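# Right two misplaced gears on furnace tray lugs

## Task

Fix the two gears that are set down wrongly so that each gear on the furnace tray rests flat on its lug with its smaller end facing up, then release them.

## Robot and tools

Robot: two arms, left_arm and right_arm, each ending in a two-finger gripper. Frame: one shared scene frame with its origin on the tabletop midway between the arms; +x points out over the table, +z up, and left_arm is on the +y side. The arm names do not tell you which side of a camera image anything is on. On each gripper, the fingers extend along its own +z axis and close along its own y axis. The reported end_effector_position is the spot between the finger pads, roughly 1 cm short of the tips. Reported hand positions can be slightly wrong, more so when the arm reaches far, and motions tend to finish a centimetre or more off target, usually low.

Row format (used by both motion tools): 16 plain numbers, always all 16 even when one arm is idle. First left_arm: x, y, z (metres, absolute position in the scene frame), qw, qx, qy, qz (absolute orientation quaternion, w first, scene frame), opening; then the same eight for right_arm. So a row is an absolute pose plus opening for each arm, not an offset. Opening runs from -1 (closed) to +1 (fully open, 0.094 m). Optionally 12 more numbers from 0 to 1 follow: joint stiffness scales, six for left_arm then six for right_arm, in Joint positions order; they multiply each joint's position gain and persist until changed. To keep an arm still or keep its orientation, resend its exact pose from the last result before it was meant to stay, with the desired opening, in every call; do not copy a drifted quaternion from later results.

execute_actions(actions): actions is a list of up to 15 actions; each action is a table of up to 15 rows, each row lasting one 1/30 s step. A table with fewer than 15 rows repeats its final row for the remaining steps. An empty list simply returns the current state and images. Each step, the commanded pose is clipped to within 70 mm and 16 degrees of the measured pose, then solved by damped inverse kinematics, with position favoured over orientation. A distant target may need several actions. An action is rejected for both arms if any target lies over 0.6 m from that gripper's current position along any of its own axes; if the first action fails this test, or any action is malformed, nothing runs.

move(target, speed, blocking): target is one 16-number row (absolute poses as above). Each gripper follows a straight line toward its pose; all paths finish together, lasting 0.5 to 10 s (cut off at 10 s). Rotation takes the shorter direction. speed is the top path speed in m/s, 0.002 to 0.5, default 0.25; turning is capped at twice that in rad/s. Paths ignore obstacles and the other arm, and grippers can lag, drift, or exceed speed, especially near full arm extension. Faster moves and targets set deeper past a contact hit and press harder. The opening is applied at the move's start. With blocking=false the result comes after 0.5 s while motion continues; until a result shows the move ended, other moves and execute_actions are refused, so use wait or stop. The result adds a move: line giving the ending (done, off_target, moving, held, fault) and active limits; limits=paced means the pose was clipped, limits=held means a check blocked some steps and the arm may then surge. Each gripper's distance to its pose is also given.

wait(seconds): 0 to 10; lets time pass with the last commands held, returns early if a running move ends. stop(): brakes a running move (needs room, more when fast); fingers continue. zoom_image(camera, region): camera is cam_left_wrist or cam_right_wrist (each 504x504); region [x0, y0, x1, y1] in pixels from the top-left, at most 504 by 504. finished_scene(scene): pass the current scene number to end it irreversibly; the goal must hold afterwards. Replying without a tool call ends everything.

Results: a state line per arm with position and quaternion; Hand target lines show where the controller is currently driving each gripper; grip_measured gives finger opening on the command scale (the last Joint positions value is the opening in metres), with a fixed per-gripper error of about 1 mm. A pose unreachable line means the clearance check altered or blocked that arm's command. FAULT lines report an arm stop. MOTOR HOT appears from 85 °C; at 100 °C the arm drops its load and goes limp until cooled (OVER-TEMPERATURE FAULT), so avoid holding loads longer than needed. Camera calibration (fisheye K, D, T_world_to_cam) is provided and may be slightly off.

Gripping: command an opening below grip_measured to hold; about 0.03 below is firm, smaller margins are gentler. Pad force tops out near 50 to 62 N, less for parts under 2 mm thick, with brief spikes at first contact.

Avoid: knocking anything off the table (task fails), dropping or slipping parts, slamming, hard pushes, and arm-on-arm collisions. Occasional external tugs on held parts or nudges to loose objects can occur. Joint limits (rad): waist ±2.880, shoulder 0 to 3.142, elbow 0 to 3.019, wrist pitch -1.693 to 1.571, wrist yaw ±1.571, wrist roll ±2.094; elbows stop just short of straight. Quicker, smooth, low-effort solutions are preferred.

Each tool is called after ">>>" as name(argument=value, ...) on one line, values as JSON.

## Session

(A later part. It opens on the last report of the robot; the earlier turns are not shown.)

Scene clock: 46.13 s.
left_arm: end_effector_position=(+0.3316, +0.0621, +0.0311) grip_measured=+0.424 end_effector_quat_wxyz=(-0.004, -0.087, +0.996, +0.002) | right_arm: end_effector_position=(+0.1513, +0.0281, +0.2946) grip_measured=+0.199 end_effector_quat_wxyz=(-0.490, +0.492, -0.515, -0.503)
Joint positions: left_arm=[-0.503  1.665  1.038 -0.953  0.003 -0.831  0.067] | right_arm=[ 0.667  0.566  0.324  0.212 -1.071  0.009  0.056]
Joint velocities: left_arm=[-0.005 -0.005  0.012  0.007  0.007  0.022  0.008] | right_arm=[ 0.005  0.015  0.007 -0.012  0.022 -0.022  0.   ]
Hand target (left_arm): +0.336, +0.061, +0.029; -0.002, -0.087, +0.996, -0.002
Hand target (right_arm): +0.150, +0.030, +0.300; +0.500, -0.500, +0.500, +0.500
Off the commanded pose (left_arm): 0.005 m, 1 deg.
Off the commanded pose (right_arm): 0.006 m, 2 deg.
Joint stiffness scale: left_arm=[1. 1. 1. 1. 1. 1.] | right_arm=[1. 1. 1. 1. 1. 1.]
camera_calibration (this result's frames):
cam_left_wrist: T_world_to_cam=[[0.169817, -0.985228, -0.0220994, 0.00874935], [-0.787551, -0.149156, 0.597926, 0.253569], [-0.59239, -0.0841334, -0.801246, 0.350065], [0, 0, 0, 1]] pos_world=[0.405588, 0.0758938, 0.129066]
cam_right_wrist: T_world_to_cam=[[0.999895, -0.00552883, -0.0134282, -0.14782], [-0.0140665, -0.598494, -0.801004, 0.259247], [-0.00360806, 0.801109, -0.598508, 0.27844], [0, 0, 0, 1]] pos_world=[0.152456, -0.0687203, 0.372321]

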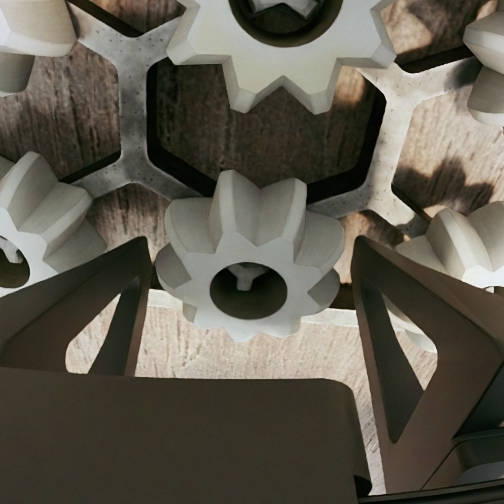

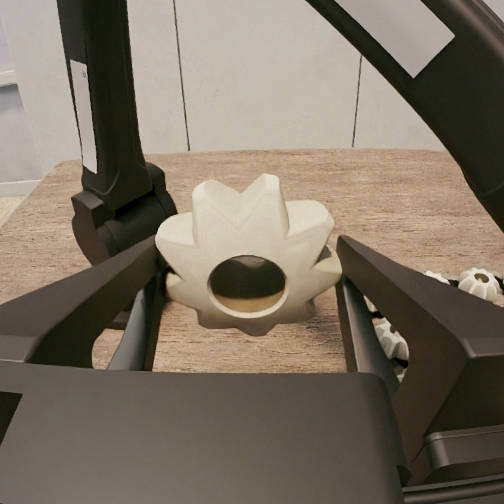

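>>> execute_actions(actions=[[[0.3378,0.0597,0.0328,0.001,-0.0872,0.9962,-0.0045,0.43,0.15,0.03,0.30,0.5,-0.5,0.5,0.5,0.168],[0.3392,0.0581,0.0367,0.004,-0.0872,0.9962,-0.007,0.43,0.15,0.03,0.30,0.5,-0.5,0.5,0.5,0.168],[0.3407,0.0565,0.0405,0.007,-0.0872,0.9961,-0.0095,0.43,0.15,0.03,0.30,0.5,-0.5,0.5,0.5,0.168],[0.3422,0.0549,0.0443,0.010,-0.0872,0.9961,-0.012,0.43,0.15,0.03,0.30,0.5,-0.5,0.5,0.5,0.168],[0.3436,0.0533,0.0482,0.0135,-0.0872,0.9960,-0.0145,0.43,0.15,0.03,0.30,0.5,-0.5,0.5,0.5,0.168],[0.3451,0.0517,0.0520,0.0165,-0.0871,0.9959,-0.017,0.43,0.15,0.03,0.30,0.5,-0.5,0.5,0.5,0.168],[0.3451,0.0517,0.0540,0.0165,-0.0871,0.9959,-0.017,0.43,0.15,0.03,0.30,0.5,-0.5,0.5,0.5,0.168],[0.3451,0.0517,0.0565,0.0165,-0.0871,0.9959,-0.017,0.43,0.15,0.03,0.30,0.5,-0.5,0.5,0.5,0.168],[0.3451,0.0517,0.0590,0.0165,-0.0871,0.9959,-0.017,0.43,0.15,0.03,0.30,0.5,-0.5,0.5,0.5,0.168],[0.3451,0.0517,0.0620,0.0165,-0.0871,0.9959,-0.017,0.43,0.15,0.03,0.30,0.5,-0.5,0.5,0.5,0.168],[0.3451,0.0517,0.0650,0.0165,-0.0871,0.9959,-0.017,0.43,0.15,0.03,0.30,0.5,-0.5,0.5,0.5,0.168],[0.3451,0.0517,0.0680,0.0165,-0.0871,0.9959,-0.017,0.43,0.15,0.03,0.30,0.5,-0.5,0.5,0.5,0.168],[0.3451,0.0517,0.0710,0.0165,-0.0871,0.9959,-0.017,0.43,0.15,0.03,0.30,0.5,-0.5,0.5,0.5,0.168],[0.3451,0.0517,0.0740,0.0165,-0.0871,0.9959,-0.017,0.43,0.15,0.03,0.30,0.5,-0.5,0.5,0.5,0.168],[0.3451,0.0517,0.0770,0.0165,-0.0871,0.9959,-0.017,0.43,0.15,0.03,0.30,0.5,-0.5,0.5,0.5,0.168]],[[0.3451,0.0517,0.0805,0.0165,-0.0871,0.9959,-0.017,0.43,0.15,0.03,0.30,0.5,-0.5,0.5,0.5,0.168],[0.3451,0.0517,0.0840,0.0165,-0.0871,0.9959,-0.017,0.43,0.15,0.03,0.30,0.5,-0.5,0.5,0.5,0.168],[0.3451,0.0517,0.0880,0.0165,-0.0871,0.9959,-0.017,0.43,0.15,0.03,0.30,0.5,-0.5,0.5,0.5,0.168],[0.3451,0.0517,0.0920,0.0165,-0.0871,0.9959,-0.017,0.43,0.15,0.03,0.30,0.5,-0.5,0.5,0.5,0.168],[0.3451,0.0517,0.0960,0.0165,-0.0871,0.9959,-0.017,0.43,0.15,0.03,0.30,0.5,-0.5,0.5,0.5,0.168],[0.3451,0.0517,0.1000,0.0165,-0.0871,0.9959,-0.017,0.43,0.15,0.03,0.30,0.5,-0.5,0.5,0.5,0.168],[0.3451,0.0517,0.1040,0.0165,-0.0871,0.9959,-0.017,0.43,0.15,0.03,0.30,0.5,-0.5,0.5,0.5,0.168],[0.3451,0.0517,0.1080,0.0165,-0.0871,0.9959,-0.017,0.43,0.15,0.03,0.30,0.5,-0.5,0.5,0.5,0.168],[0.3451,0.0517,0.1120,0.0165,-0.0871,0.9959,-0.017,0.43,0.15,0.03,0.30,0.5,-0.5,0.5,0.5,0.168],[0.3451,0.0517,0.1160,0.0165,-0.0871,0.9959,-0.017,0.43,0.15,0.03,0.30,0.5,-0.5,0.5,0.5,0.168],[0.3451,0.0517,0.1200,0.0165,-0.0871,0.9959,-0.017,0.43,0.15,0.03,0.30,0.5,-0.5,0.5,0.5,0.168],[0.3451,0.0517,0.1240,0.0165,-0.0871,0.9959,-0.017,0.43,0.15,0.03,0.30,0.5,-0.5,0.5,0.5,0.168],[0.3451,0.0517,0.1280,0.0165,-0.0871,0.9959,-0.017,0.43,0.15,0.03,0.30,0.5,-0.5,0.5,0.5,0.168],[0.3451,0.0517,0.1320,0.0165,-0.0871,0.9959,-0.017,0.43,0.15,0.03,0.30,0.5,-0.5,0.5,0.5,0.168],[0.3451,0.0517,0.1360,0.0165,-0.0871,0.9959,-0.017,0.43,0.15,0.03,0.30,0.5,-0.5,0.5,0.5,0.168]]])

Scene clock: 49.03 s.
left_arm: end_effector_position=(+0.3315, +0.0622, +0.0987) grip_measured=+0.428 end_effector_quat_wxyz=(-0.005, -0.087, +0.996, +0.003) | right_arm: end_effector_position=(+0.1513, +0.0281, +0.2946) grip_measured=+0.199 end_effector_quat_wxyz=(-0.490, +0.492, -0.515, -0.503)
Joint positions: left_arm=[-0.503  1.572  1.126 -1.136  0.003 -0.831  0.067] | right_arm=[ 0.667  0.566  0.324  0.212 -1.071  0.009  0.056]
Joint velocities: left_arm=[-0.005 -0.103  0.193 -0.315 -0.007  0.022 -0.001] | right_arm=[ 0.005 -0.015 -0.012  0.012 -0.066  0.007  0.   ]
Hand target (left_arm): +0.344, +0.053, +0.136; +0.017, -0.087, +0.996, -0.018
Hand target (right_arm): +0.150, +0.030, +0.300; +0.500, -0.500, +0.500, +0.500
Off the commanded pose (left_arm): 0.041 m, 3 deg.
Off the commanded pose (right_arm): 0.006 m, 2 deg.
Joint stiffness scale: left_arm=[1. 1. 1. 1. 1. 1.] | right_arm=[1. 1. 1. 1. 1. 1.]
camera_calibration (this result's frames):
cam_left_wrist: T_world_to_cam=[[0.169782, -0.985201, -0.0235023, 0.0104734], [-0.786647, -0.149853, 0.598942, 0.212749], [-0.5936, -0.0832017, -0.800448, 0.404426], [0, 0, 0, 1]] pos_world=[0.405647, 0.0758483, 0.196544]
cam_right_wrist: T_world_to_cam=[[0.999895, -0.00552883, -0.0134282, -0.14782], [-0.0140665, -0.598494, -0.801004, 0.259247], [-0.00360806, 0.801109, -0.598508, 0.27844], [0, 0, 0, 1]] pos_world=[0.152456, -0.0687203, 0.372321]

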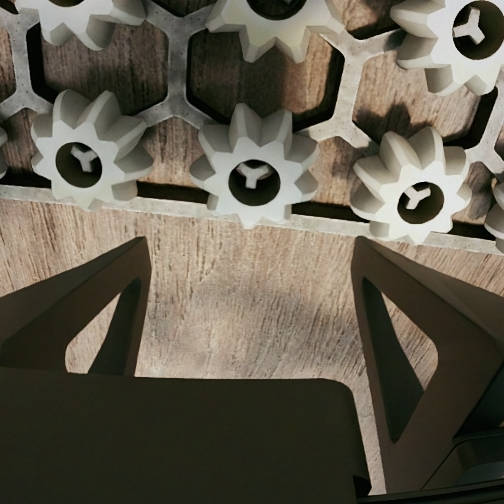

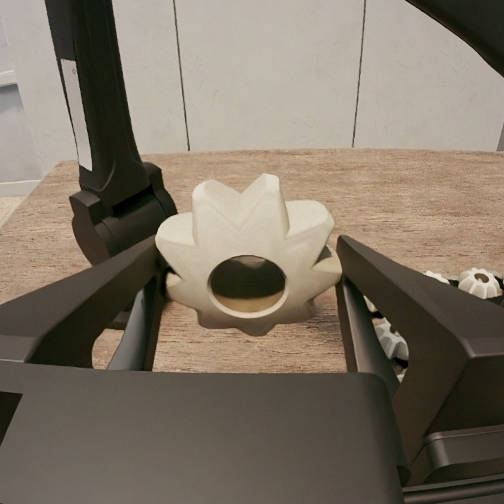

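>>> move(target=[0.166,0.092,0.316,0.0616,0.0616,0.7044,-0.7044,1.0,0.15,0.03,0.30,0.5,-0.5,0.5,0.5,0.168], speed=0.4)

Scene clock: 54.40 s.
left_arm: end_effector_position=(+0.1620, +0.0952, +0.3192) grip_measured=+0.999 end_effector_quat_wxyz=(+0.045, +0.067, +0.713, -0.696) | right_arm: end_effector_position=(+0.1507, +0.0278, +0.2914) grip_measured=+0.199 end_effector_quat_wxyz=(-0.488, +0.492, -0.517, -0.504)
Joint positions: left_arm=[-0.168  0.553  0.404  0.057  1.277 -1.325  0.094] | right_arm=[ 0.667  0.566  0.318  0.212 -1.071  0.009  0.056]
Joint velocities: left_arm=[-0.005 -0.005 -0.012  0.007  0.007  0.007 -0.001] | right_arm=[-0.005  0.005  0.002 -0.017 -0.066 -0.066 -0.   ]
Hand target (left_arm): +0.161, +0.096, +0.322; +0.055, +0.072, +0.709, -0.699
Hand target (right_arm): +0.150, +0.030, +0.300; +0.500, -0.500, +0.500, +0.500
Off the commanded pose (left_arm): 0.006 m, 2 deg.
Off the commanded pose (right_arm): 0.009 m, 3 deg.
Joint stiffness scale: left_arm=[1. 1. 1. 1. 1. 1.] | right_arm=[1. 1. 1. 1. 1. 1.]
move: off_target (right_arm)
camera_calibration (this result's frames):
cam_left_wrist: T_world_to_cam=[[-0.162022, -0.0389573, 0.986018, -0.281565], [-0.78032, 0.616696, -0.103857, 0.102612], [-0.604027, -0.786237, -0.130318, 0.337765], [0, 0, 0, 1]] pos_world=[0.238469, 0.191314, 0.332302]
cam_right_wrist: T_world_to_cam=[[0.999808, -0.00557523, -0.0187929, -0.145759], [-0.0183722, -0.600798, -0.79919, 0.256679], [-0.00683508, 0.799382, -0.600785, 0.277937], [0, 0, 0, 1]] pos_world=[0.152347, -0.0687786, 0.369376]

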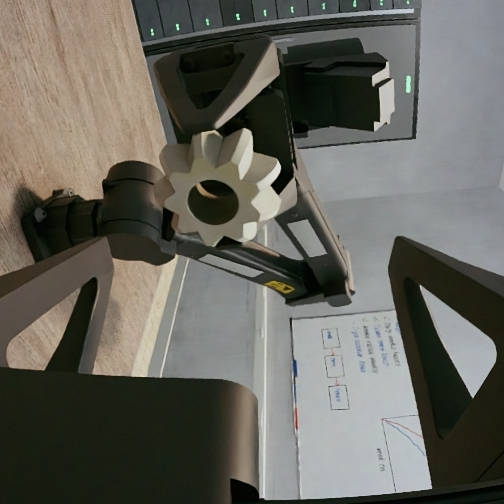

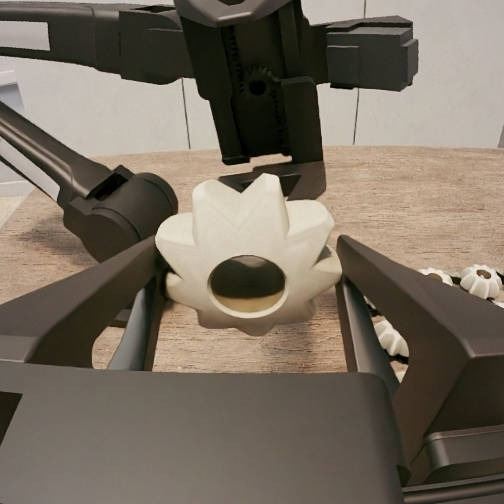

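>>> zoom_image(camera="cam_left_wrist", region=[140, 110, 300, 270])

Region (140, 110, 300, 270) of cam_left_wrist's 504x504 image, scaled by 3.150, with more detail than that image has.

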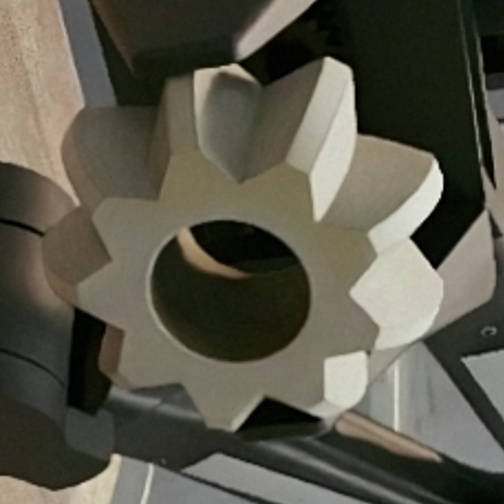

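>>> execute_actions(actions=[[[0.1610,0.0958,0.3219,0.0616,0.0616,0.7044,-0.7044,1.0,0.15,0.03,0.30,0.5,-0.5,0.5,0.5,0.168],[0.1609,0.0951,0.3215,0.0616,0.0616,0.7044,-0.7044,1.0,0.15,0.03,0.30,0.5,-0.5,0.5,0.5,0.168],[0.1608,0.0941,0.3209,0.0616,0.0616,0.7044,-0.7044,1.0,0.15,0.03,0.30,0.5,-0.5,0.5,0.5,0.168],[0.1607,0.0928,0.3201,0.0616,0.0616,0.7044,-0.7044,1.0,0.15,0.03,0.30,0.5,-0.5,0.5,0.5,0.168],[0.1605,0.0911,0.3191,0.0616,0.0616,0.7044,-0.7044,1.0,0.15,0.03,0.30,0.5,-0.5,0.5,0.5,0.168],[0.1603,0.0891,0.3179,0.0616,0.0616,0.7044,-0.7044,1.0,0.15,0.03,0.30,0.5,-0.5,0.5,0.5,0.168],[0.1601,0.0869,0.3166,0.0616,0.0616,0.7044,-0.7044,1.0,0.15,0.03,0.30,0.5,-0.5,0.5,0.5,0.168],[0.1599,0.0845,0.3152,0.0616,0.0616,0.7044,-0.7044,1.0,0.15,0.03,0.30,0.5,-0.5,0.5,0.5,0.168],[0.1596,0.0819,0.3137,0.0616,0.0616,0.7044,-0.7044,1.0,0.15,0.03,0.30,0.5,-0.5,0.5,0.5,0.168],[0.1594,0.0792,0.3121,0.0616,0.0616,0.7044,-0.7044,1.0,0.15,0.03,0.30,0.5,-0.5,0.5,0.5,0.168],[0.1591,0.0763,0.3104,0.0616,0.0616,0.7044,-0.7044,1.0,0.15,0.03,0.30,0.5,-0.5,0.5,0.5,0.168],[0.1588,0.0734,0.3087,0.0616,0.0616,0.7044,-0.7044,1.0,0.15,0.03,0.30,0.5,-0.5,0.5,0.5,0.168],[0.1585,0.0705,0.3070,0.0616,0.0616,0.7044,-0.7044,1.0,0.15,0.03,0.30,0.5,-0.5,0.5,0.5,0.168],[0.1582,0.0676,0.3053,0.0616,0.0616,0.7044,-0.7044,1.0,0.15,0.03,0.30,0.5,-0.5,0.5,0.5,0.168],[0.1579,0.0647,0.3036,0.0616,0.0616,0.7044,-0.7044,1.0,0.15,0.03,0.30,0.5,-0.5,0.5,0.5,0.168]],[[0.1577,0.0618,0.3019,0.0616,0.0616,0.7044,-0.7044,1.0,0.15,0.03,0.30,0.5,-0.5,0.5,0.5,0.168],[0.1574,0.0591,0.3003,0.0616,0.0616,0.7044,-0.7044,1.0,0.15,0.03,0.30,0.5,-0.5,0.5,0.5,0.168],[0.1571,0.0565,0.2988,0.0616,0.0616,0.7044,-0.7044,1.0,0.15,0.03,0.30,0.5,-0.5,0.5,0.5,0.168],[0.1569,0.0541,0.2974,0.0616,0.0616,0.7044,-0.7044,1.0,0.15,0.03,0.30,0.5,-0.5,0.5,0.5,0.168],[0.1567,0.0519,0.2961,0.0616,0.0616,0.7044,-0.7044,1.0,0.15,0.03,0.30,0.5,-0.5,0.5,0.5,0.168],[0.1565,0.0499,0.2949,0.0616,0.0616,0.7044,-0.7044,1.0,0.15,0.03,0.30,0.5,-0.5,0.5,0.5,0.168],[0.1563,0.0482,0.2939,0.0616,0.0616,0.7044,-0.7044,1.0,0.15,0.03,0.30,0.5,-0.5,0.5,0.5,0.168],[0.1562,0.0469,0.2931,0.0616,0.0616,0.7044,-0.7044,1.0,0.15,0.03,0.30,0.5,-0.5,0.5,0.5,0.168],[0.1561,0.0459,0.2925,0.0616,0.0616,0.7044,-0.7044,1.0,0.15,0.03,0.30,0.5,-0.5,0.5,0.5,0.168],[0.1560,0.0452,0.2921,0.0616,0.0616,0.7044,-0.7044,1.0,0.15,0.03,0.30,0.5,-0.5,0.5,0.5,0.168],[0.1560,0.0450,0.2920,0.0616,0.0616,0.7044,-0.7044,1.0,0.15,0.03,0.30,0.5,-0.5,0.5,0.5,0.168]]])

Scene clock: 59.03 s.
left_arm: end_effector_position=(+0.1565, +0.0464, +0.2921) grip_measured=+0.999 end_effector_quat_wxyz=(+0.060, +0.058, +0.708, -0.701) | right_arm: end_effector_position=(+0.1507, +0.0278, +0.2914) grip_measured=+0.199 end_effector_quat_wxyz=(-0.488, +0.492, -0.517, -0.504)
Joint positions: left_arm=[-0.422  0.648  0.333  0.299  0.993 -1.389  0.094] | right_arm=[ 0.667  0.566  0.318  0.212 -1.071  0.009  0.056]
Joint velocities: left_arm=[-0.015 -0.015 -0.012  0.042  0.066 -0.022 -0.001] | right_arm=[ 0.005 -0.015 -0.002 -0.002  0.007 -0.007  0.   ]
Hand target (left_arm): +0.156, +0.045, +0.292; +0.061, +0.061, +0.704, -0.705
Hand target (right_arm): +0.150, +0.030, +0.300; +0.500, -0.500, +0.500, +0.500
Off the commanded pose (left_arm): 0.001 m, 1 deg.
Off the commanded pose (right_arm): 0.009 m, 3 deg.
Joint stiffness scale: left_arm=[1. 1. 1. 1. 1. 1.] | right_arm=[1. 1. 1. 1. 1. 1.]
camera_calibration (this result's frames):
cam_left_wrist: T_world_to_cam=[[-0.171107, -0.0265252, 0.984895, -0.256497], [-0.798352, 0.589532, -0.122821, 0.135223], [-0.57737, -0.807309, -0.12205, 0.286938], [0, 0, 0, 1]] pos_world=[0.229736, 0.145125, 0.304251]
cam_right_wrist: T_world_to_cam=[[0.999808, -0.00557523, -0.0187929, -0.145759], [-0.0183722, -0.600798, -0.79919, 0.256679], [-0.00683508, 0.799382, -0.600785, 0.277937], [0, 0, 0, 1]] pos_world=[0.152347, -0.0687786, 0.369376]

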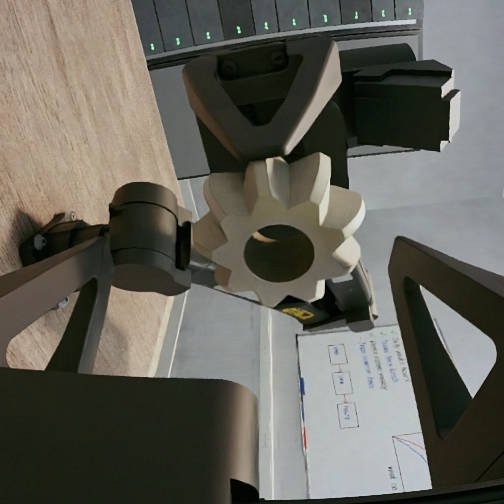

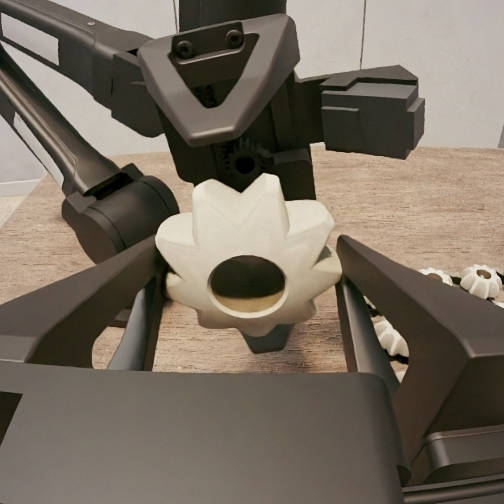

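>>> execute_actions(actions=[])

>>> zoom_image(camera="cam_left_wrist", region=[180, 140, 380, 340])

Scene clock: 59.27 s.
left_arm: end_effector_position=(+0.1565, +0.0464, +0.2926) grip_measured=+0.999 end_effector_quat_wxyz=(+0.061, +0.059, +0.707, -0.702) | right_arm: end_effector_position=(+0.1507, +0.0278, +0.2914) grip_measured=+0.199 end_effector_quat_wxyz=(-0.488, +0.492, -0.517, -0.504)
Joint positions: left_arm=[-0.422  0.648  0.333  0.302  0.993 -1.39   0.094] | right_arm=[ 0.667  0.566  0.318  0.212 -1.071  0.009  0.056]
Joint velocities: left_arm=[-0.005 -0.005 -0.012  0.007 -0.051 -0.037 -0.   ] | right_arm=[-0.005  0.005  0.002 -0.002 -0.037  0.007  0.   ]
Hand target (left_arm): +0.156, +0.045, +0.292; +0.061, +0.061, +0.704, -0.705
Hand target (right_arm): +0.150, +0.030, +0.300; +0.500, -0.500, +0.500, +0.500
Off the commanded pose (left_arm): 0.002 m, 1 deg.
Off the commanded pose (right_arm): 0.009 m, 3 deg.
Joint stiffness scale: left_arm=[1. 1. 1. 1. 1. 1.] | right_arm=[1. 1. 1. 1. 1. 1.]
camera_calibration (this result's frames):
cam_left_wrist: T_world_to_cam=[[-0.172502, -0.0248891, 0.984695, -0.256799], [-0.798182, 0.589319, -0.124933, 0.135895], [-0.57719, -0.807517, -0.121525, 0.286828], [0, 0, 0, 1]] pos_world=[0.229725, 0.145142, 0.304703]
cam_right_wrist: T_world_to_cam=[[0.999808, -0.00557523, -0.0187929, -0.145759], [-0.0183722, -0.600798, -0.79919, 0.256679], [-0.00683508, 0.799382, -0.600785, 0.277937], [0, 0, 0, 1]] pos_world=[0.152347, -0.0687786, 0.369376]

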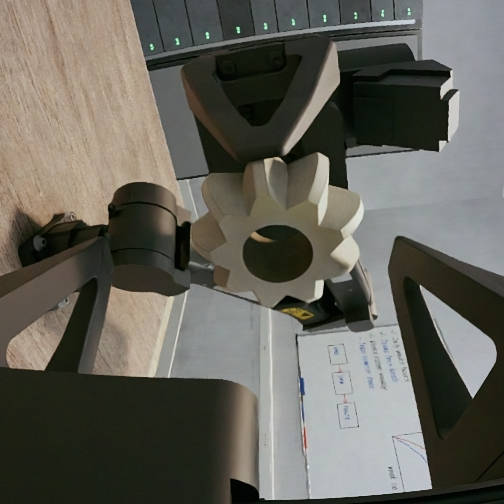

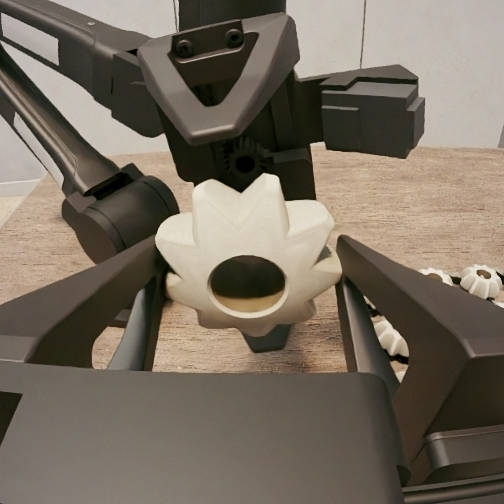

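Region (180, 140, 380, 340) of cam_left_wrist's 504x504 image, scaled by 2.520, with more detail than that image has.

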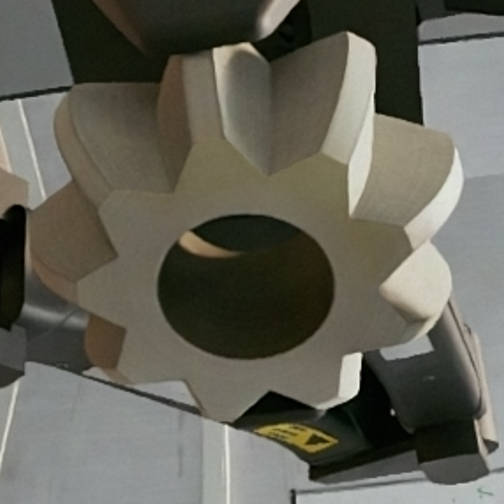

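>>> execute_actions(actions=[[[0.1560,0.0447,0.2920,0.0616,0.0616,0.7044,-0.7044,1.0,0.15,0.03,0.2985,0.5,-0.5,0.5,0.5,0.168],[0.1559,0.0440,0.2920,0.0616,0.0616,0.7044,-0.7044,1.0,0.15,0.03,0.297,0.5,-0.5,0.5,0.5,0.168],[0.1558,0.0430,0.2920,0.0616,0.0616,0.7044,-0.7044,1.0,0.15,0.03,0.2955,0.5,-0.5,0.5,0.5,0.168],[0.1557,0.0417,0.2920,0.0616,0.0616,0.7044,-0.7044,1.0,0.15,0.03,0.294,0.5,-0.5,0.5,0.5,0.168],[0.1556,0.0402,0.2920,0.0616,0.0616,0.7044,-0.7044,1.0,0.15,0.03,0.2925,0.5,-0.5,0.5,0.5,0.168],[0.1555,0.0386,0.2920,0.0616,0.0616,0.7044,-0.7044,1.0,0.15,0.03,0.291,0.5,-0.5,0.5,0.5,0.168],[0.1554,0.0370,0.2920,0.0616,0.0616,0.7044,-0.7044,1.0,0.15,0.03,0.2898,0.5,-0.5,0.5,0.5,0.168],[0.1553,0.0354,0.2920,0.0616,0.0616,0.7044,-0.7044,1.0,0.15,0.03,0.2886,0.5,-0.5,0.5,0.5,0.168],[0.1552,0.0338,0.2920,0.0616,0.0616,0.7044,-0.7044,1.0,0.15,0.03,0.2875,0.5,-0.5,0.5,0.5,0.168],[0.1551,0.0323,0.2920,0.0616,0.0616,0.7044,-0.7044,1.0,0.15,0.03,0.2865,0.5,-0.5,0.5,0.5,0.168],[0.1550,0.0310,0.2920,0.0616,0.0616,0.7044,-0.7044,1.0,0.15,0.03,0.2856,0.5,-0.5,0.5,0.5,0.168],[0.1549,0.0300,0.2920,0.0616,0.0616,0.7044,-0.7044,1.0,0.15,0.03,0.2850,0.5,-0.5,0.5,0.5,0.168],[0.1548,0.0293,0.2920,0.0616,0.0616,0.7044,-0.7044,1.0,0.15,0.03,0.2850,0.5,-0.5,0.5,0.5,0.168],[0.1547,0.0290,0.2920,0.0616,0.0616,0.7044,-0.7044,1.0,0.15,0.03,0.2850,0.5,-0.5,0.5,0.5,0.168]]])

>>> wait(seconds=0.3)

Scene clock: 61.27 s.
left_arm: end_effector_position=(+0.1539, +0.0324, +0.2864) grip_measured=+0.999 end_effector_quat_wxyz=(+0.057, +0.055, +0.711, -0.699) | right_arm: end_effector_position=(+0.1510, +0.0279, +0.2767) grip_measured=+0.199 end_effector_quat_wxyz=(-0.486, +0.492, -0.518, -0.504)
Joint positions: left_arm=[-0.487  0.684  0.333  0.325  0.926 -1.391  0.094] | right_arm=[ 0.667  0.59   0.285  0.264 -1.071  0.008  0.056]
Joint velocities: left_arm=[-0.083  0.054 -0.007  0.017 -0.037 -0.022 -0.001] | right_arm=[-0.024 -0.005 -0.027  0.017  0.007  0.037  0.   ]
Hand target (left_arm): +0.155, +0.029, +0.292; +0.061, +0.061, +0.704, -0.704
Hand target (right_arm): +0.150, +0.030, +0.285; +0.500, -0.500, +0.500, +0.500
Off the commanded pose (left_arm): 0.007 m, 1 deg.
Off the commanded pose (right_arm): 0.009 m, 3 deg.
Joint stiffness scale: left_arm=[1. 1. 1. 1. 1. 1.] | right_arm=[1. 1. 1. 1. 1. 1.]
camera_calibration (this result's frames):
cam_left_wrist: T_world_to_cam=[[-0.162027, -0.0336364, 0.986213, -0.253191], [-0.800104, 0.589436, -0.111347, 0.137743], [-0.577564, -0.807114, -0.122417, 0.273539], [0, 0, 0, 1]] pos_world=[0.227171, 0.131071, 0.298523]
cam_right_wrist: T_world_to_cam=[[0.999765, -0.00558689, -0.0209555, -0.145702], [-0.0200917, -0.60239, -0.797949, 0.245061], [-0.00816534, 0.798183, -0.60236, 0.269718], [0, 0, 0, 1]] pos_world=[0.152794, -0.0684758, 0.35496]

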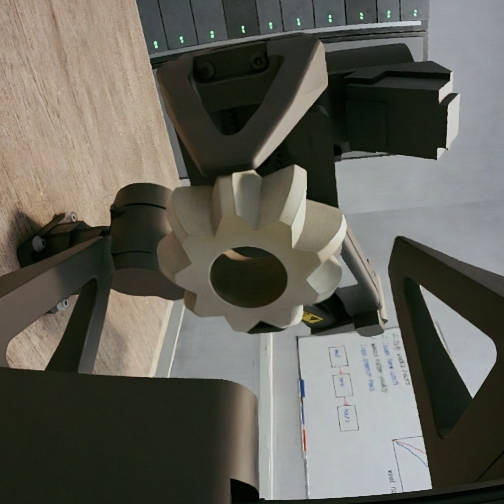

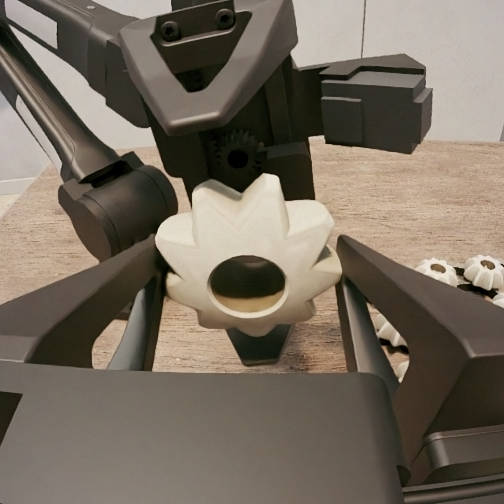

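Scene clock: 61.57 s.
left_arm: end_effector_position=(+0.1539, +0.0318, +0.2862) grip_measured=+0.999 end_effector_quat_wxyz=(+0.057, +0.056, +0.710, -0.699) | right_arm: end_effector_position=(+0.1510, +0.0279, +0.2772) grip_measured=+0.199 end_effector_quat_wxyz=(-0.488, +0.492, -0.516, -0.503)
Joint positions: left_arm=[-0.489  0.686  0.333  0.328  0.925 -1.391  0.094] | right_arm=[ 0.667  0.59   0.285  0.268 -1.071  0.008  0.056]
Joint velocities: left_arm=[ 0.015 -0.015  0.007 -0.007 -0.007 -0.022 -0.   ] | right_arm=[-0.005  0.005  0.022 -0.012 -0.051 -0.037  0.   ]
Hand target (left_arm): +0.155, +0.029, +0.292; +0.061, +0.061, +0.704, -0.704
Hand target (right_arm): +0.150, +0.030, +0.285; +0.500, -0.500, +0.500, +0.500
Off the commanded pose (left_arm): 0.006 m, 1 deg.
Off the commanded pose (right_arm): 0.008 m, 3 deg.
Joint stiffness scale: left_arm=[1. 1. 1. 1. 1. 1.] | right_arm=[1. 1. 1. 1. 1. 1.]
wait: 0.30 s; at rest by 0.17 s
camera_calibration (this result's frames):
cam_left_wrist: T_world_to_cam=[[-0.162673, -0.033086, 0.986125, -0.252998], [-0.799584, 0.589998, -0.112105, 0.13811], [-0.578103, -0.806726, -0.122432, 0.27313], [0, 0, 0, 1]] pos_world=[0.227172, 0.130486, 0.29841]
cam_right_wrist: T_world_to_cam=[[0.99983, -0.00555219, -0.0176028, -0.146615], [-0.0174059, -0.600953, -0.799095, 0.245292], [-0.00614171, 0.799265, -0.600947, 0.269273], [0, 0, 0, 1]] pos_world=[0.152514, -0.0686259, 0.355249]

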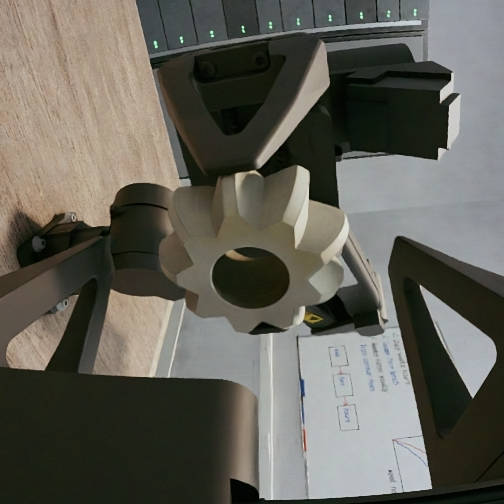

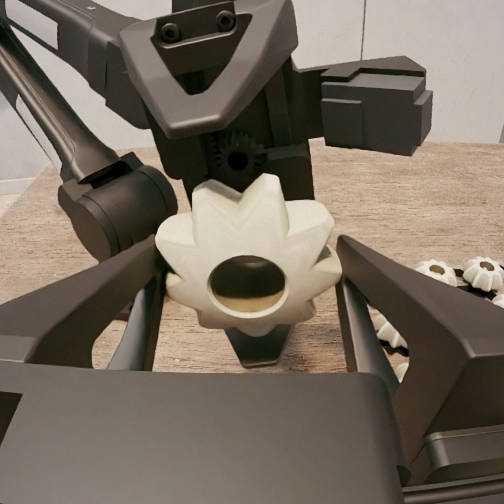

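>>> zoom_image(camera="cam_left_wrist", region=[150, 155, 360, 365])

Region (150, 155, 360, 365) of cam_left_wrist's 504x504 image, scaled by 2.400, with more detail than that image has.

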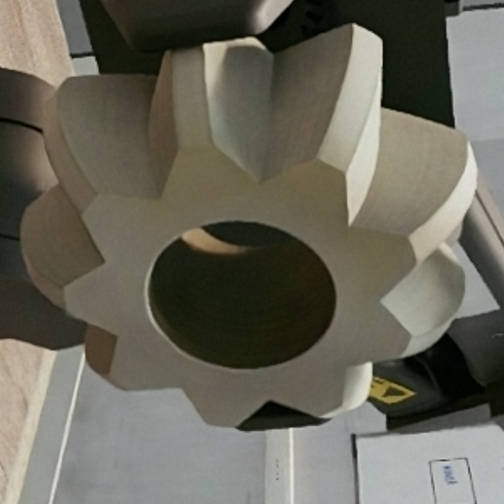

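>>> execute_actions(actions=[[[0.1548,0.0288,0.2920,0.0614,0.0633,0.7042,-0.7044,1.0,0.15,0.03,0.2850,0.5,-0.5,0.5,0.5,0.168],[0.1550,0.0285,0.2920,0.0612,0.0649,0.7041,-0.7044,1.0,0.15,0.03,0.2850,0.5,-0.5,0.5,0.5,0.168],[0.1551,0.0282,0.2920,0.0611,0.0666,0.7039,-0.7045,0.95,0.15,0.03,0.2850,0.5,-0.5,0.5,0.5,0.168],[0.1552,0.0280,0.2920,0.0609,0.0682,0.7038,-0.7045,0.9,0.15,0.03,0.2850,0.5,-0.5,0.5,0.5,0.168],[0.1554,0.0277,0.2920,0.0607,0.0699,0.7036,-0.7045,0.85,0.15,0.03,0.2850,0.5,-0.5,0.5,0.5,0.168],[0.1555,0.0275,0.2920,0.0605,0.0716,0.7034,-0.7045,0.8,0.15,0.03,0.2850,0.5,-0.5,0.5,0.5,0.168],[0.1556,0.0272,0.2920,0.0603,0.0732,0.7033,-0.7045,0.75,0.15,0.03,0.2850,0.5,-0.5,0.5,0.5,0.168],[0.1558,0.0270,0.2920,0.0602,0.0749,0.7031,-0.7046,0.7,0.15,0.03,0.2850,0.5,-0.5,0.5,0.5,0.168],[0.1559,0.0267,0.2920,0.0600,0.0765,0.7030,-0.7046,0.65,0.15,0.03,0.2850,0.5,-0.5,0.5,0.5,0.168],[0.1560,0.0265,0.2920,0.0598,0.0782,0.7028,-0.7046,0.6,0.15,0.03,0.2850,0.5,-0.5,0.5,0.5,0.168],[0.1560,0.0265,0.2920,0.0598,0.0782,0.7028,-0.7046,0.55,0.15,0.03,0.2850,0.5,-0.5,0.5,0.5,0.168],[0.1560,0.0265,0.2920,0.0598,0.0782,0.7028,-0.7046,0.5,0.15,0.03,0.2850,0.5,-0.5,0.5,0.5,0.168]]])

>>> wait(seconds=0.2)

>>> zoom_image(camera="cam_left_wrist", region=[130, 140, 380, 390])

Scene clock: 64.27 s.
left_arm: end_effector_position=(+0.1525, +0.0293, +0.2812) grip_measured=+0.502 end_effector_quat_wxyz=(+0.046, +0.065, +0.712, -0.698) | right_arm: end_effector_position=(+0.1510, +0.0279, +0.2775) grip_measured=+0.199 end_effector_quat_wxyz=(-0.488, +0.492, -0.516, -0.503)
Joint positions: left_arm=[-0.489  0.713  0.333  0.343  0.953 -1.383  0.071] | right_arm=[ 0.667  0.59   0.285  0.27  -1.071  0.008  0.056]
Joint velocities: left_arm=[ 0.005 -0.005 -0.002  0.012  0.022  0.022 -0.001] | right_arm=[-0.005 -0.005 -0.002  0.002 -0.051 -0.051  0.   ]
Hand target (left_arm): +0.156, +0.027, +0.292; +0.060, +0.078, +0.703, -0.704
Hand target (right_arm): +0.150, +0.030, +0.285; +0.500, -0.500, +0.500, +0.500
Off the commanded pose (left_arm): 0.012 m, 3 deg.
Off the commanded pose (right_arm): 0.008 m, 2 deg.
Joint stiffness scale: left_arm=[1. 1. 1. 1. 1. 1.] | right_arm=[1. 1. 1. 1. 1. 1.]
camera_calibration (this result's frames):
cam_left_wrist: T_world_to_cam=[[-0.160986, -0.0349932, 0.986336, -0.24862], [-0.783049, 0.61285, -0.106063, 0.133011], [-0.600764, -0.789424, -0.126061, 0.273671], [0, 0, 0, 1]] pos_world=[0.228542, 0.125827, 0.29383]
cam_right_wrist: T_world_to_cam=[[0.999858, -0.00553711, -0.0159263, -0.14709], [-0.0160615, -0.600233, -0.799664, 0.245468], [-0.00513168, 0.799806, -0.600237, 0.269083], [0, 0, 0, 1]] pos_world=[0.152392, -0.0686909, 0.355463]

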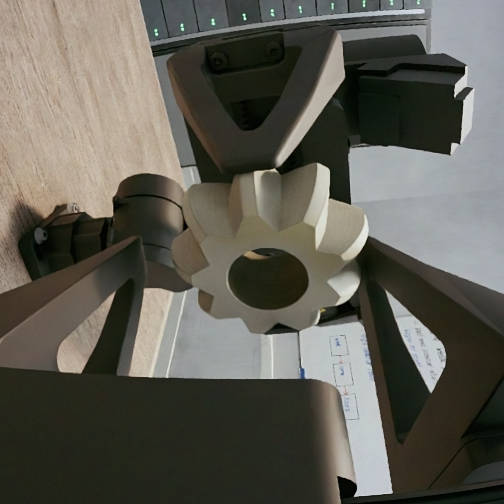

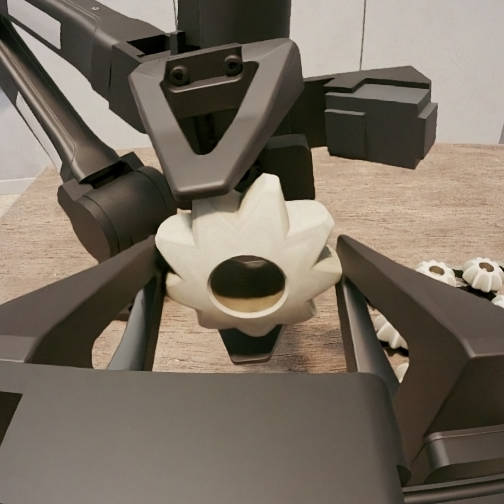

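Scene clock: 64.47 s.
left_arm: end_effector_position=(+0.1525, +0.0293, +0.2814) grip_measured=+0.502 end_effector_quat_wxyz=(+0.047, +0.066, +0.712, -0.698) | right_arm: end_effector_position=(+0.1510, +0.0279, +0.2775) grip_measured=+0.199 end_effector_quat_wxyz=(-0.488, +0.492, -0.516, -0.503)
Joint positions: left_arm=[-0.489  0.713  0.333  0.344  0.953 -1.381  0.071] | right_arm=[ 0.667  0.59   0.285  0.27  -1.071  0.008  0.056]
Joint velocities: left_arm=[-0.024 -0.005 -0.002  0.007  0.037  0.037 -0.001] | right_arm=[ 0.005 -0.005 -0.007  0.007 -0.007 -0.007  0.001]
Hand target (left_arm): +0.156, +0.027, +0.292; +0.060, +0.078, +0.703, -0.704
Hand target (right_arm): +0.150, +0.030, +0.285; +0.500, -0.500, +0.500, +0.500
Off the commanded pose (left_arm): 0.011 m, 2 deg.
Off the commanded pose (right_arm): 0.008 m, 2 deg.
Joint stiffness scale: left_arm=[1. 1. 1. 1. 1. 1.] | right_arm=[1. 1. 1. 1. 1. 1.]
wait: 0.20 s; at rest by 0.17 s
camera_calibration (this result's frames):
cam_left_wrist: T_world_to_cam=[[-0.163395, -0.0342756, 0.985965, -0.248364], [-0.782767, 0.612798, -0.108418, 0.133661], [-0.600481, -0.789496, -0.126958, 0.273908], [0, 0, 0, 1]] pos_world=[0.22852, 0.125829, 0.294144]
cam_right_wrist: T_world_to_cam=[[0.999858, -0.00553711, -0.0159263, -0.14709], [-0.0160615, -0.600233, -0.799664, 0.245468], [-0.00513168, 0.799806, -0.600237, 0.269083], [0, 0, 0, 1]] pos_world=[0.152392, -0.0686909, 0.355463]

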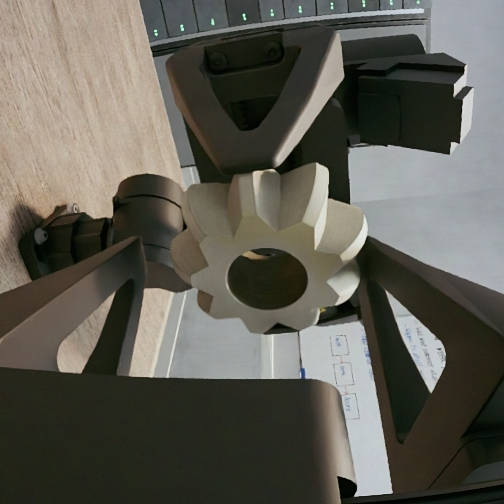

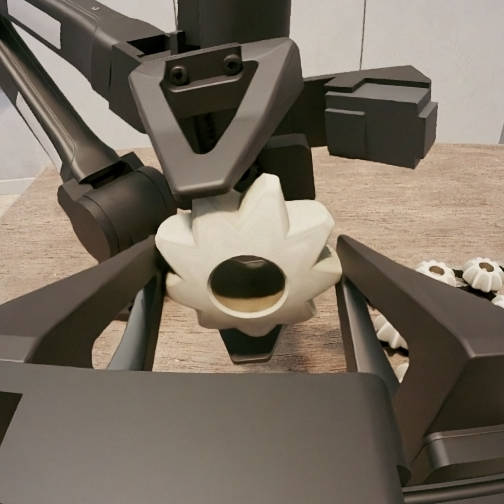

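Region (130, 140, 380, 390) of cam_left_wrist's 504x504 image, scaled by 2.016, with more detail than that image has.

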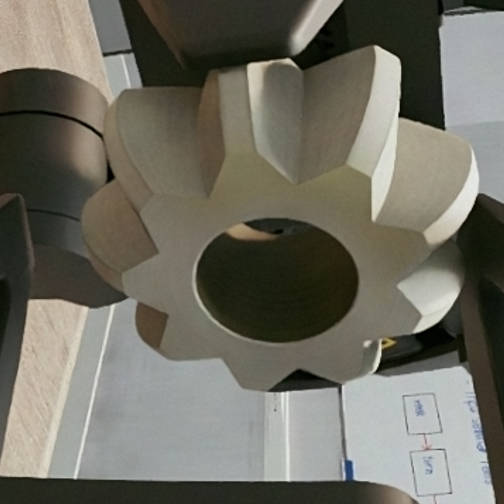

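>>> execute_actions(actions=[[[0.1564,0.0267,0.2925,0.0612,0.0785,0.7022,-0.7051,0.5,0.1498,0.0301,0.2850,0.4998,-0.5002,0.4998,0.5002,0.168],[0.1568,0.0269,0.2929,0.0626,0.0788,0.7015,-0.7056,0.5,0.1496,0.0302,0.2850,0.4997,-0.5004,0.4997,0.5004,0.168],[0.1572,0.0272,0.2934,0.0640,0.0791,0.7009,-0.7061,0.5,0.1495,0.0303,0.2850,0.4995,-0.5005,0.4995,0.5005,0.168],[0.1576,0.0274,0.2938,0.0654,0.0794,0.7002,-0.7066,0.5,0.1493,0.0304,0.2850,0.4993,-0.5007,0.4993,0.5007,0.168],[0.1581,0.0276,0.2943,0.0669,0.0798,0.6996,-0.7071,0.5,0.1491,0.0306,0.2850,0.4992,-0.5009,0.4992,0.5009,0.168],[0.1585,0.0278,0.2947,0.0683,0.0801,0.6990,-0.7075,0.5,0.1489,0.0307,0.2850,0.4990,-0.5011,0.4990,0.5011,0.168],[0.1589,0.0280,0.2952,0.0697,0.0804,0.6983,-0.7080,0.5,0.1487,0.0308,0.2850,0.4988,-0.5013,0.4988,0.5013,0.168],[0.1593,0.0283,0.2956,0.0711,0.0807,0.6977,-0.7085,0.5,0.1486,0.0309,0.2850,0.4986,-0.5014,0.4986,0.5014,0.168],[0.1597,0.0285,0.2961,0.0725,0.0810,0.6970,-0.7090,0.5,0.1484,0.0310,0.2850,0.4985,-0.5016,0.4985,0.5016,0.168],[0.1601,0.0287,0.2965,0.0739,0.0813,0.6964,-0.7095,0.5,0.1482,0.0311,0.2850,0.4983,-0.5018,0.4983,0.5018,0.168]]])

>>> wait(seconds=0.2)

>>> zoom_image(camera="cam_left_wrist", region=[130, 140, 380, 390])

Scene clock: 67.67 s.
left_arm: end_effector_position=(+0.1543, +0.0302, +0.2867) grip_measured=+0.502 end_effector_quat_wxyz=(+0.059, +0.072, +0.705, -0.703) | right_arm: end_effector_position=(+0.1493, +0.0290, +0.2775) grip_measured=+0.199 end_effector_quat_wxyz=(-0.487, +0.494, -0.514, -0.505)
Joint positions: left_arm=[-0.483  0.713  0.333  0.374  0.953 -1.38   0.071] | right_arm=[ 0.673  0.59   0.285  0.27  -1.071  0.008  0.056]
Joint velocities: left_arm=[-0.024  0.005 -0.007  0.002 -0.051  0.022 -0.   ] | right_arm=[-0.005 -0.005 -0.017  0.002  0.007 -0.007 -0.   ]
Hand target (left_arm): +0.160, +0.029, +0.296; +0.074, +0.082, +0.697, -0.709
Hand target (right_arm): +0.148, +0.031, +0.285; +0.498, -0.502, +0.498, +0.502
Off the commanded pose (left_arm): 0.011 m, 2 deg.
Off the commanded pose (right_arm): 0.008 m, 2 deg.
Joint stiffness scale: left_arm=[1. 1. 1. 1. 1. 1.] | right_arm=[1. 1. 1. 1. 1. 1.]
camera_calibration (this result's frames):
cam_left_wrist: T_world_to_cam=[[-0.189227, -0.0173308, 0.98178, -0.24859], [-0.782958, 0.606069, -0.140208, 0.144456], [-0.592597, -0.795223, -0.128254, 0.275668], [0, 0, 0, 1]] pos_world=[0.229423, 0.127359, 0.29967]
cam_right_wrist: T_world_to_cam=[[0.999873, 0.000947127, -0.0159263, -0.145598], [-0.0121687, -0.600325, -0.799664, 0.245495], [-0.0103183, 0.799756, -0.600237, 0.269008], [0, 0, 0, 1]] pos_world=[0.151342, -0.0676262, 0.355463]

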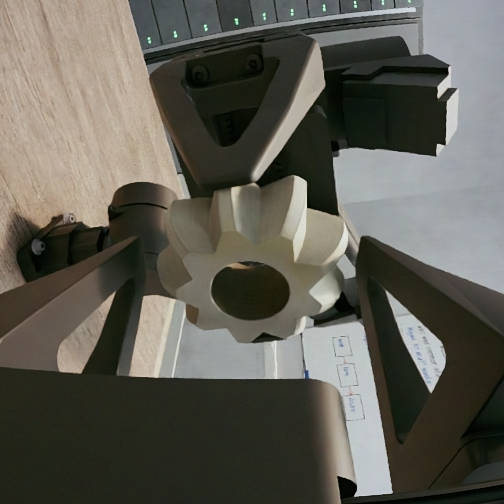

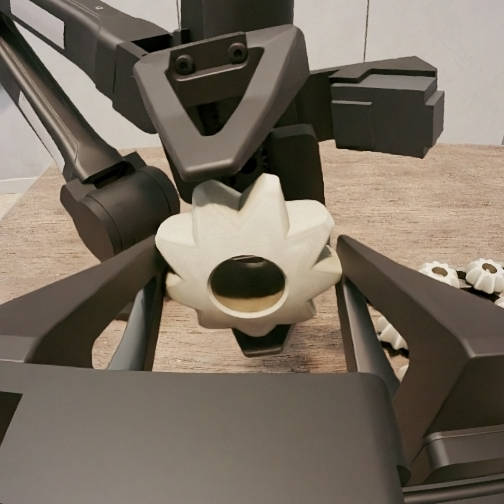

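Scene clock: 67.87 s.
left_arm: end_effector_position=(+0.1543, +0.0302, +0.2869) grip_measured=+0.502 end_effector_quat_wxyz=(+0.059, +0.073, +0.704, -0.704) | right_arm: end_effector_position=(+0.1493, +0.0290, +0.2775) grip_measured=+0.199 end_effector_quat_wxyz=(-0.487, +0.494, -0.514, -0.505)
Joint positions: left_arm=[-0.483  0.713  0.333  0.375  0.953 -1.38   0.071] | right_arm=[ 0.673  0.59   0.285  0.27  -1.071  0.008  0.056]
Joint velocities: left_arm=[-0.015  0.005  0.007 -0.017 -0.022 -0.11   0.   ] | right_arm=[-0.015 -0.015  0.002  0.002 -0.007 -0.022  0.   ]
Hand target (left_arm): +0.160, +0.029, +0.296; +0.074, +0.082, +0.697, -0.709
Hand target (right_arm): +0.148, +0.031, +0.285; +0.498, -0.502, +0.498, +0.502
Off the commanded pose (left_arm): 0.011 m, 2 deg.
Off the commanded pose (right_arm): 0.008 m, 2 deg.
Joint stiffness scale: left_arm=[1. 1. 1. 1. 1. 1.] | right_arm=[1. 1. 1. 1. 1. 1.]
wait: 0.20 s; at rest by 0.17 s
camera_calibration (this result's frames):
cam_left_wrist: T_world_to_cam=[[-0.189829, -0.0168858, 0.981672, -0.248609], [-0.782871, 0.606005, -0.140963, 0.144681], [-0.592518, -0.795282, -0.128257, 0.275675], [0, 0, 0, 1]] pos_world=[0.229416, 0.127364, 0.299804]
cam_right_wrist: T_world_to_cam=[[0.999873, 0.000947127, -0.0159263, -0.145598], [-0.0121687, -0.600325, -0.799664, 0.245495], [-0.0103183, 0.799756, -0.600237, 0.269008], [0, 0, 0, 1]] pos_world=[0.151342, -0.0676262, 0.355463]

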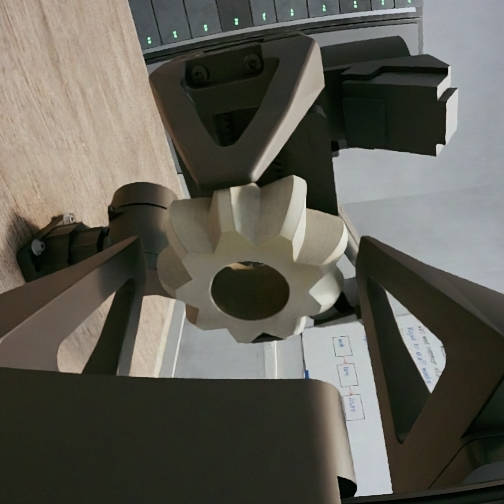

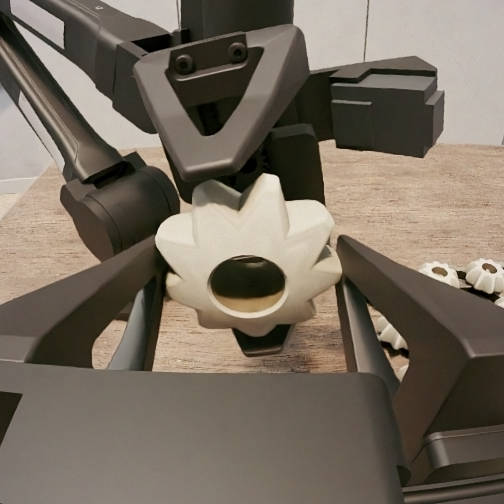

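Region (130, 140, 380, 390) of cam_left_wrist's 504x504 image, scaled by 2.016, with more detail than that image has.

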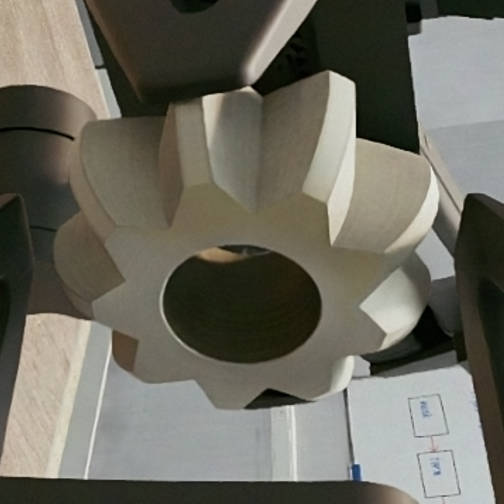

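>>> execute_actions(actions=[[[0.1601,0.0287,0.2965,0.0739,0.0813,0.6964,-0.7095,0.45,0.1482,0.0311,0.2850,0.4983,-0.5018,0.4983,0.5018,0.168],[0.1601,0.0287,0.2965,0.0739,0.0813,0.6964,-0.7095,0.40,0.1482,0.0311,0.2850,0.4983,-0.5018,0.4983,0.5018,0.168],[0.1601,0.0287,0.2965,0.0739,0.0813,0.6964,-0.7095,0.35,0.1482,0.0311,0.2850,0.4983,-0.5018,0.4983,0.5018,0.168],[0.1601,0.0287,0.2965,0.0739,0.0813,0.6964,-0.7095,0.31,0.1482,0.0311,0.2850,0.4983,-0.5018,0.4983,0.5018,0.168],[0.1601,0.0287,0.2965,0.0739,0.0813,0.6964,-0.7095,0.28,0.1482,0.0311,0.2850,0.4983,-0.5018,0.4983,0.5018,0.168],[0.1601,0.0287,0.2965,0.0739,0.0813,0.6964,-0.7095,0.255,0.1482,0.0311,0.2850,0.4983,-0.5018,0.4983,0.5018,0.168],[0.1601,0.0287,0.2965,0.0739,0.0813,0.6964,-0.7095,0.238,0.1482,0.0311,0.2850,0.4983,-0.5018,0.4983,0.5018,0.168],[0.1601,0.0287,0.2965,0.0739,0.0813,0.6964,-0.7095,0.224,0.1482,0.0311,0.2850,0.4983,-0.5018,0.4983,0.5018,0.168],[0.1601,0.0287,0.2965,0.0739,0.0813,0.6964,-0.7095,0.212,0.1482,0.0311,0.2850,0.4983,-0.5018,0.4983,0.5018,0.168],[0.1601,0.0287,0.2965,0.0739,0.0813,0.6964,-0.7095,0.202,0.1482,0.0311,0.2850,0.4983,-0.5018,0.4983,0.5018,0.168],[0.1601,0.0287,0.2965,0.0739,0.0813,0.6964,-0.7095,0.192,0.1482,0.0311,0.2850,0.4983,-0.5018,0.4983,0.5018,0.168],[0.1601,0.0287,0.2965,0.0739,0.0813,0.6964,-0.7095,0.182,0.1482,0.0311,0.2850,0.4983,-0.5018,0.4983,0.5018,0.168],[0.1601,0.0287,0.2965,0.0739,0.0813,0.6964,-0.7095,0.172,0.1482,0.0311,0.2850,0.4983,-0.5018,0.4983,0.5018,0.168],[0.1601,0.0287,0.2965,0.0739,0.0813,0.6964,-0.7095,0.163,0.1482,0.0311,0.2850,0.4983,-0.5018,0.4983,0.5018,0.168],[0.1601,0.0287,0.2965,0.0739,0.0813,0.6964,-0.7095,0.156,0.1482,0.0311,0.2850,0.4983,-0.5018,0.4983,0.5018,0.168]]])

>>> wait(seconds=0.2)

Scene clock: 69.33 s.
left_arm: end_effector_position=(+0.1542, +0.0302, +0.2869) grip_measured=+0.189 end_effector_quat_wxyz=(+0.059, +0.073, +0.704, -0.704) | right_arm: end_effector_position=(+0.1492, +0.0291, +0.2777) grip_measured=+0.199 end_effector_quat_wxyz=(-0.488, +0.495, -0.513, -0.504)
Joint positions: left_arm=[-0.483  0.713  0.333  0.375  0.953 -1.38   0.056] | right_arm=[ 0.674  0.59   0.285  0.271 -1.071  0.006  0.056]
Joint velocities: left_arm=[ 0.005 -0.015 -0.002 -0.007 -0.051 -0.051 -0.   ] | right_arm=[-0.005 -0.005 -0.002 -0.012 -0.081 -0.022 -0.   ]
Hand target (left_arm): +0.160, +0.029, +0.296; +0.074, +0.081, +0.697, -0.709
Hand target (right_arm): +0.148, +0.031, +0.285; +0.498, -0.502, +0.498, +0.502
Off the commanded pose (left_arm): 0.011 m, 2 deg.
Off the commanded pose (right_arm): 0.008 m, 2 deg.
Joint stiffness scale: left_arm=[1. 1. 1. 1. 1. 1.] | right_arm=[1. 1. 1. 1. 1. 1.]
camera_calibration (this result's frames):
cam_left_wrist: T_world_to_cam=[[-0.189835, -0.0168118, 0.981672, -0.248623], [-0.78264, 0.606303, -0.140963, 0.144584], [-0.592821, -0.795056, -0.128255, 0.275677], [0, 0, 0, 1]] pos_world=[0.229387, 0.127337, 0.299804]
cam_right_wrist: T_world_to_cam=[[0.999914, 0.00136752, -0.0130135, -0.146329], [-0.00959151, -0.599895, -0.800021, 0.245378], [-0.00890076, 0.800078, -0.59983, 0.268729], [0, 0, 0, 1]] pos_world=[0.151062, -0.067603, 0.355595]

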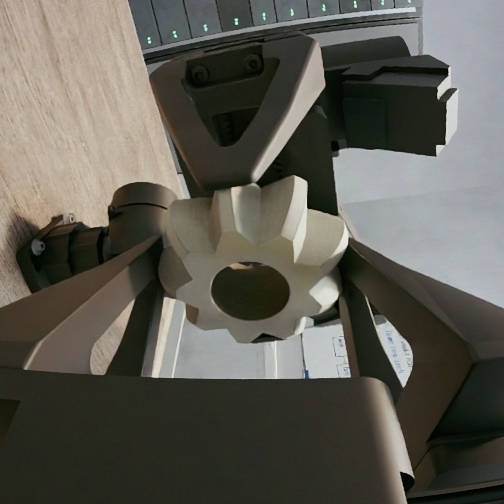

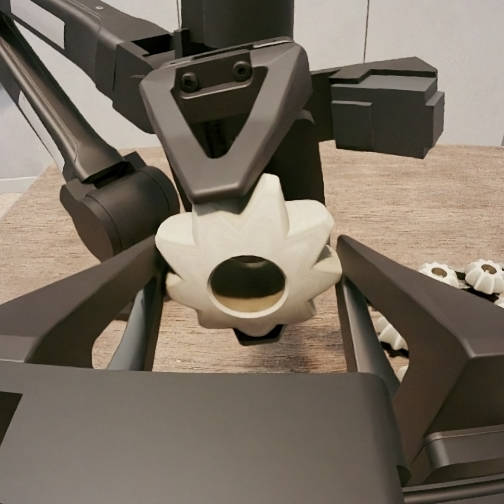

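Scene clock: 69.53 s.
left_arm: end_effector_position=(+0.1542, +0.0302, +0.2869) grip_measured=+0.189 end_effector_quat_wxyz=(+0.059, +0.073, +0.704, -0.704) | right_arm: end_effector_position=(+0.1492, +0.0291, +0.2777) grip_measured=+0.199 end_effector_quat_wxyz=(-0.488, +0.495, -0.513, -0.504)
Joint positions: left_arm=[-0.483  0.713  0.333  0.375  0.953 -1.38   0.056] | right_arm=[ 0.674  0.59   0.285  0.271 -1.071  0.006  0.056]
Joint velocities: left_arm=[ 0.005  0.015  0.002 -0.012 -0.007  0.022  0.   ] | right_arm=[-0.005 -0.005  0.012  0.002  0.022 -0.022 -0.   ]
Hand target (left_arm): +0.160, +0.029, +0.296; +0.074, +0.081, +0.697, -0.709
Hand target (right_arm): +0.148, +0.031, +0.285; +0.498, -0.502, +0.498, +0.502
Off the commanded pose (left_arm): 0.011 m, 2 deg.
Off the commanded pose (right_arm): 0.008 m, 2 deg.
Joint stiffness scale: left_arm=[1. 1. 1. 1. 1. 1.] | right_arm=[1. 1. 1. 1. 1. 1.]
wait: 0.20 s; at rest by 0.17 s
camera_calibration (this result's frames):
cam_left_wrist: T_world_to_cam=[[-0.189835, -0.0168118, 0.981672, -0.248623], [-0.78264, 0.606303, -0.140963, 0.144584], [-0.592821, -0.795056, -0.128255, 0.275677], [0, 0, 0, 1]] pos_world=[0.229387, 0.127337, 0.299804]
cam_right_wrist: T_world_to_cam=[[0.999914, 0.00136752, -0.0130135, -0.146329], [-0.00959151, -0.599895, -0.800021, 0.245378], [-0.00890076, 0.800078, -0.59983, 0.268729], [0, 0, 0, 1]] pos_world=[0.151062, -0.067603, 0.355595]

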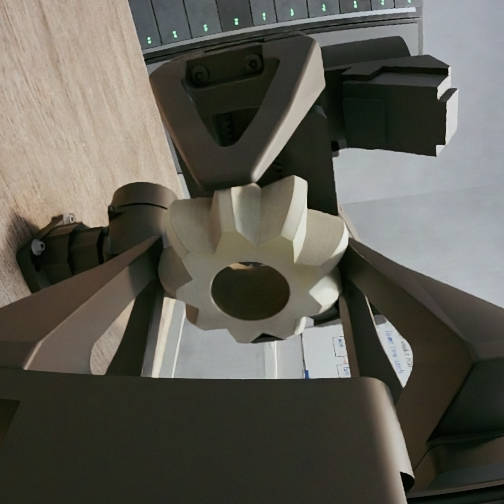

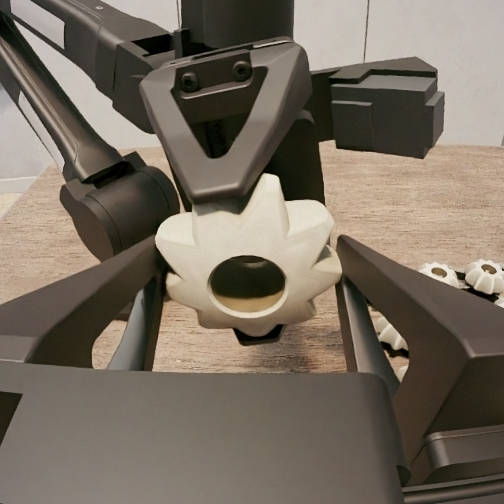

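>>> zoom_image(camera="cam_right_wrist", region=[140, 130, 360, 350])

>>> zoom_image(camera="cam_left_wrist", region=[130, 140, 380, 390])

Region (140, 130, 360, 350) of cam_right_wrist's 504x504 image, scaled by 2.291, with more detail than that image has.

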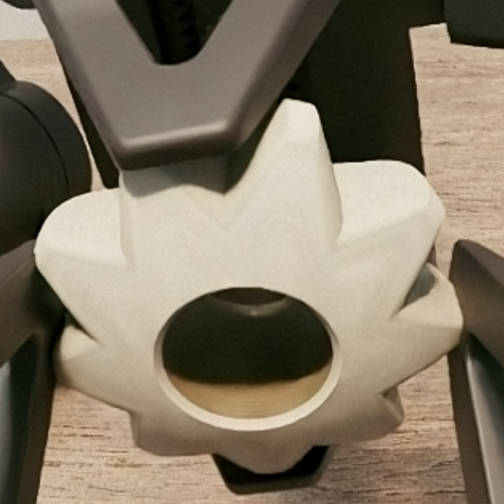

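Region (130, 140, 380, 390) of cam_left_wrist's 504x504 image, scaled by 2.016, with more detail than that image has.

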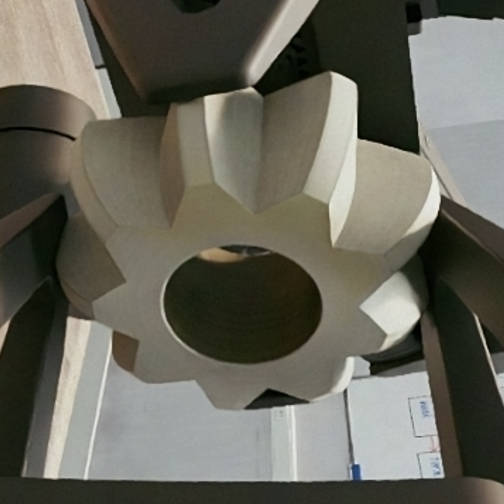

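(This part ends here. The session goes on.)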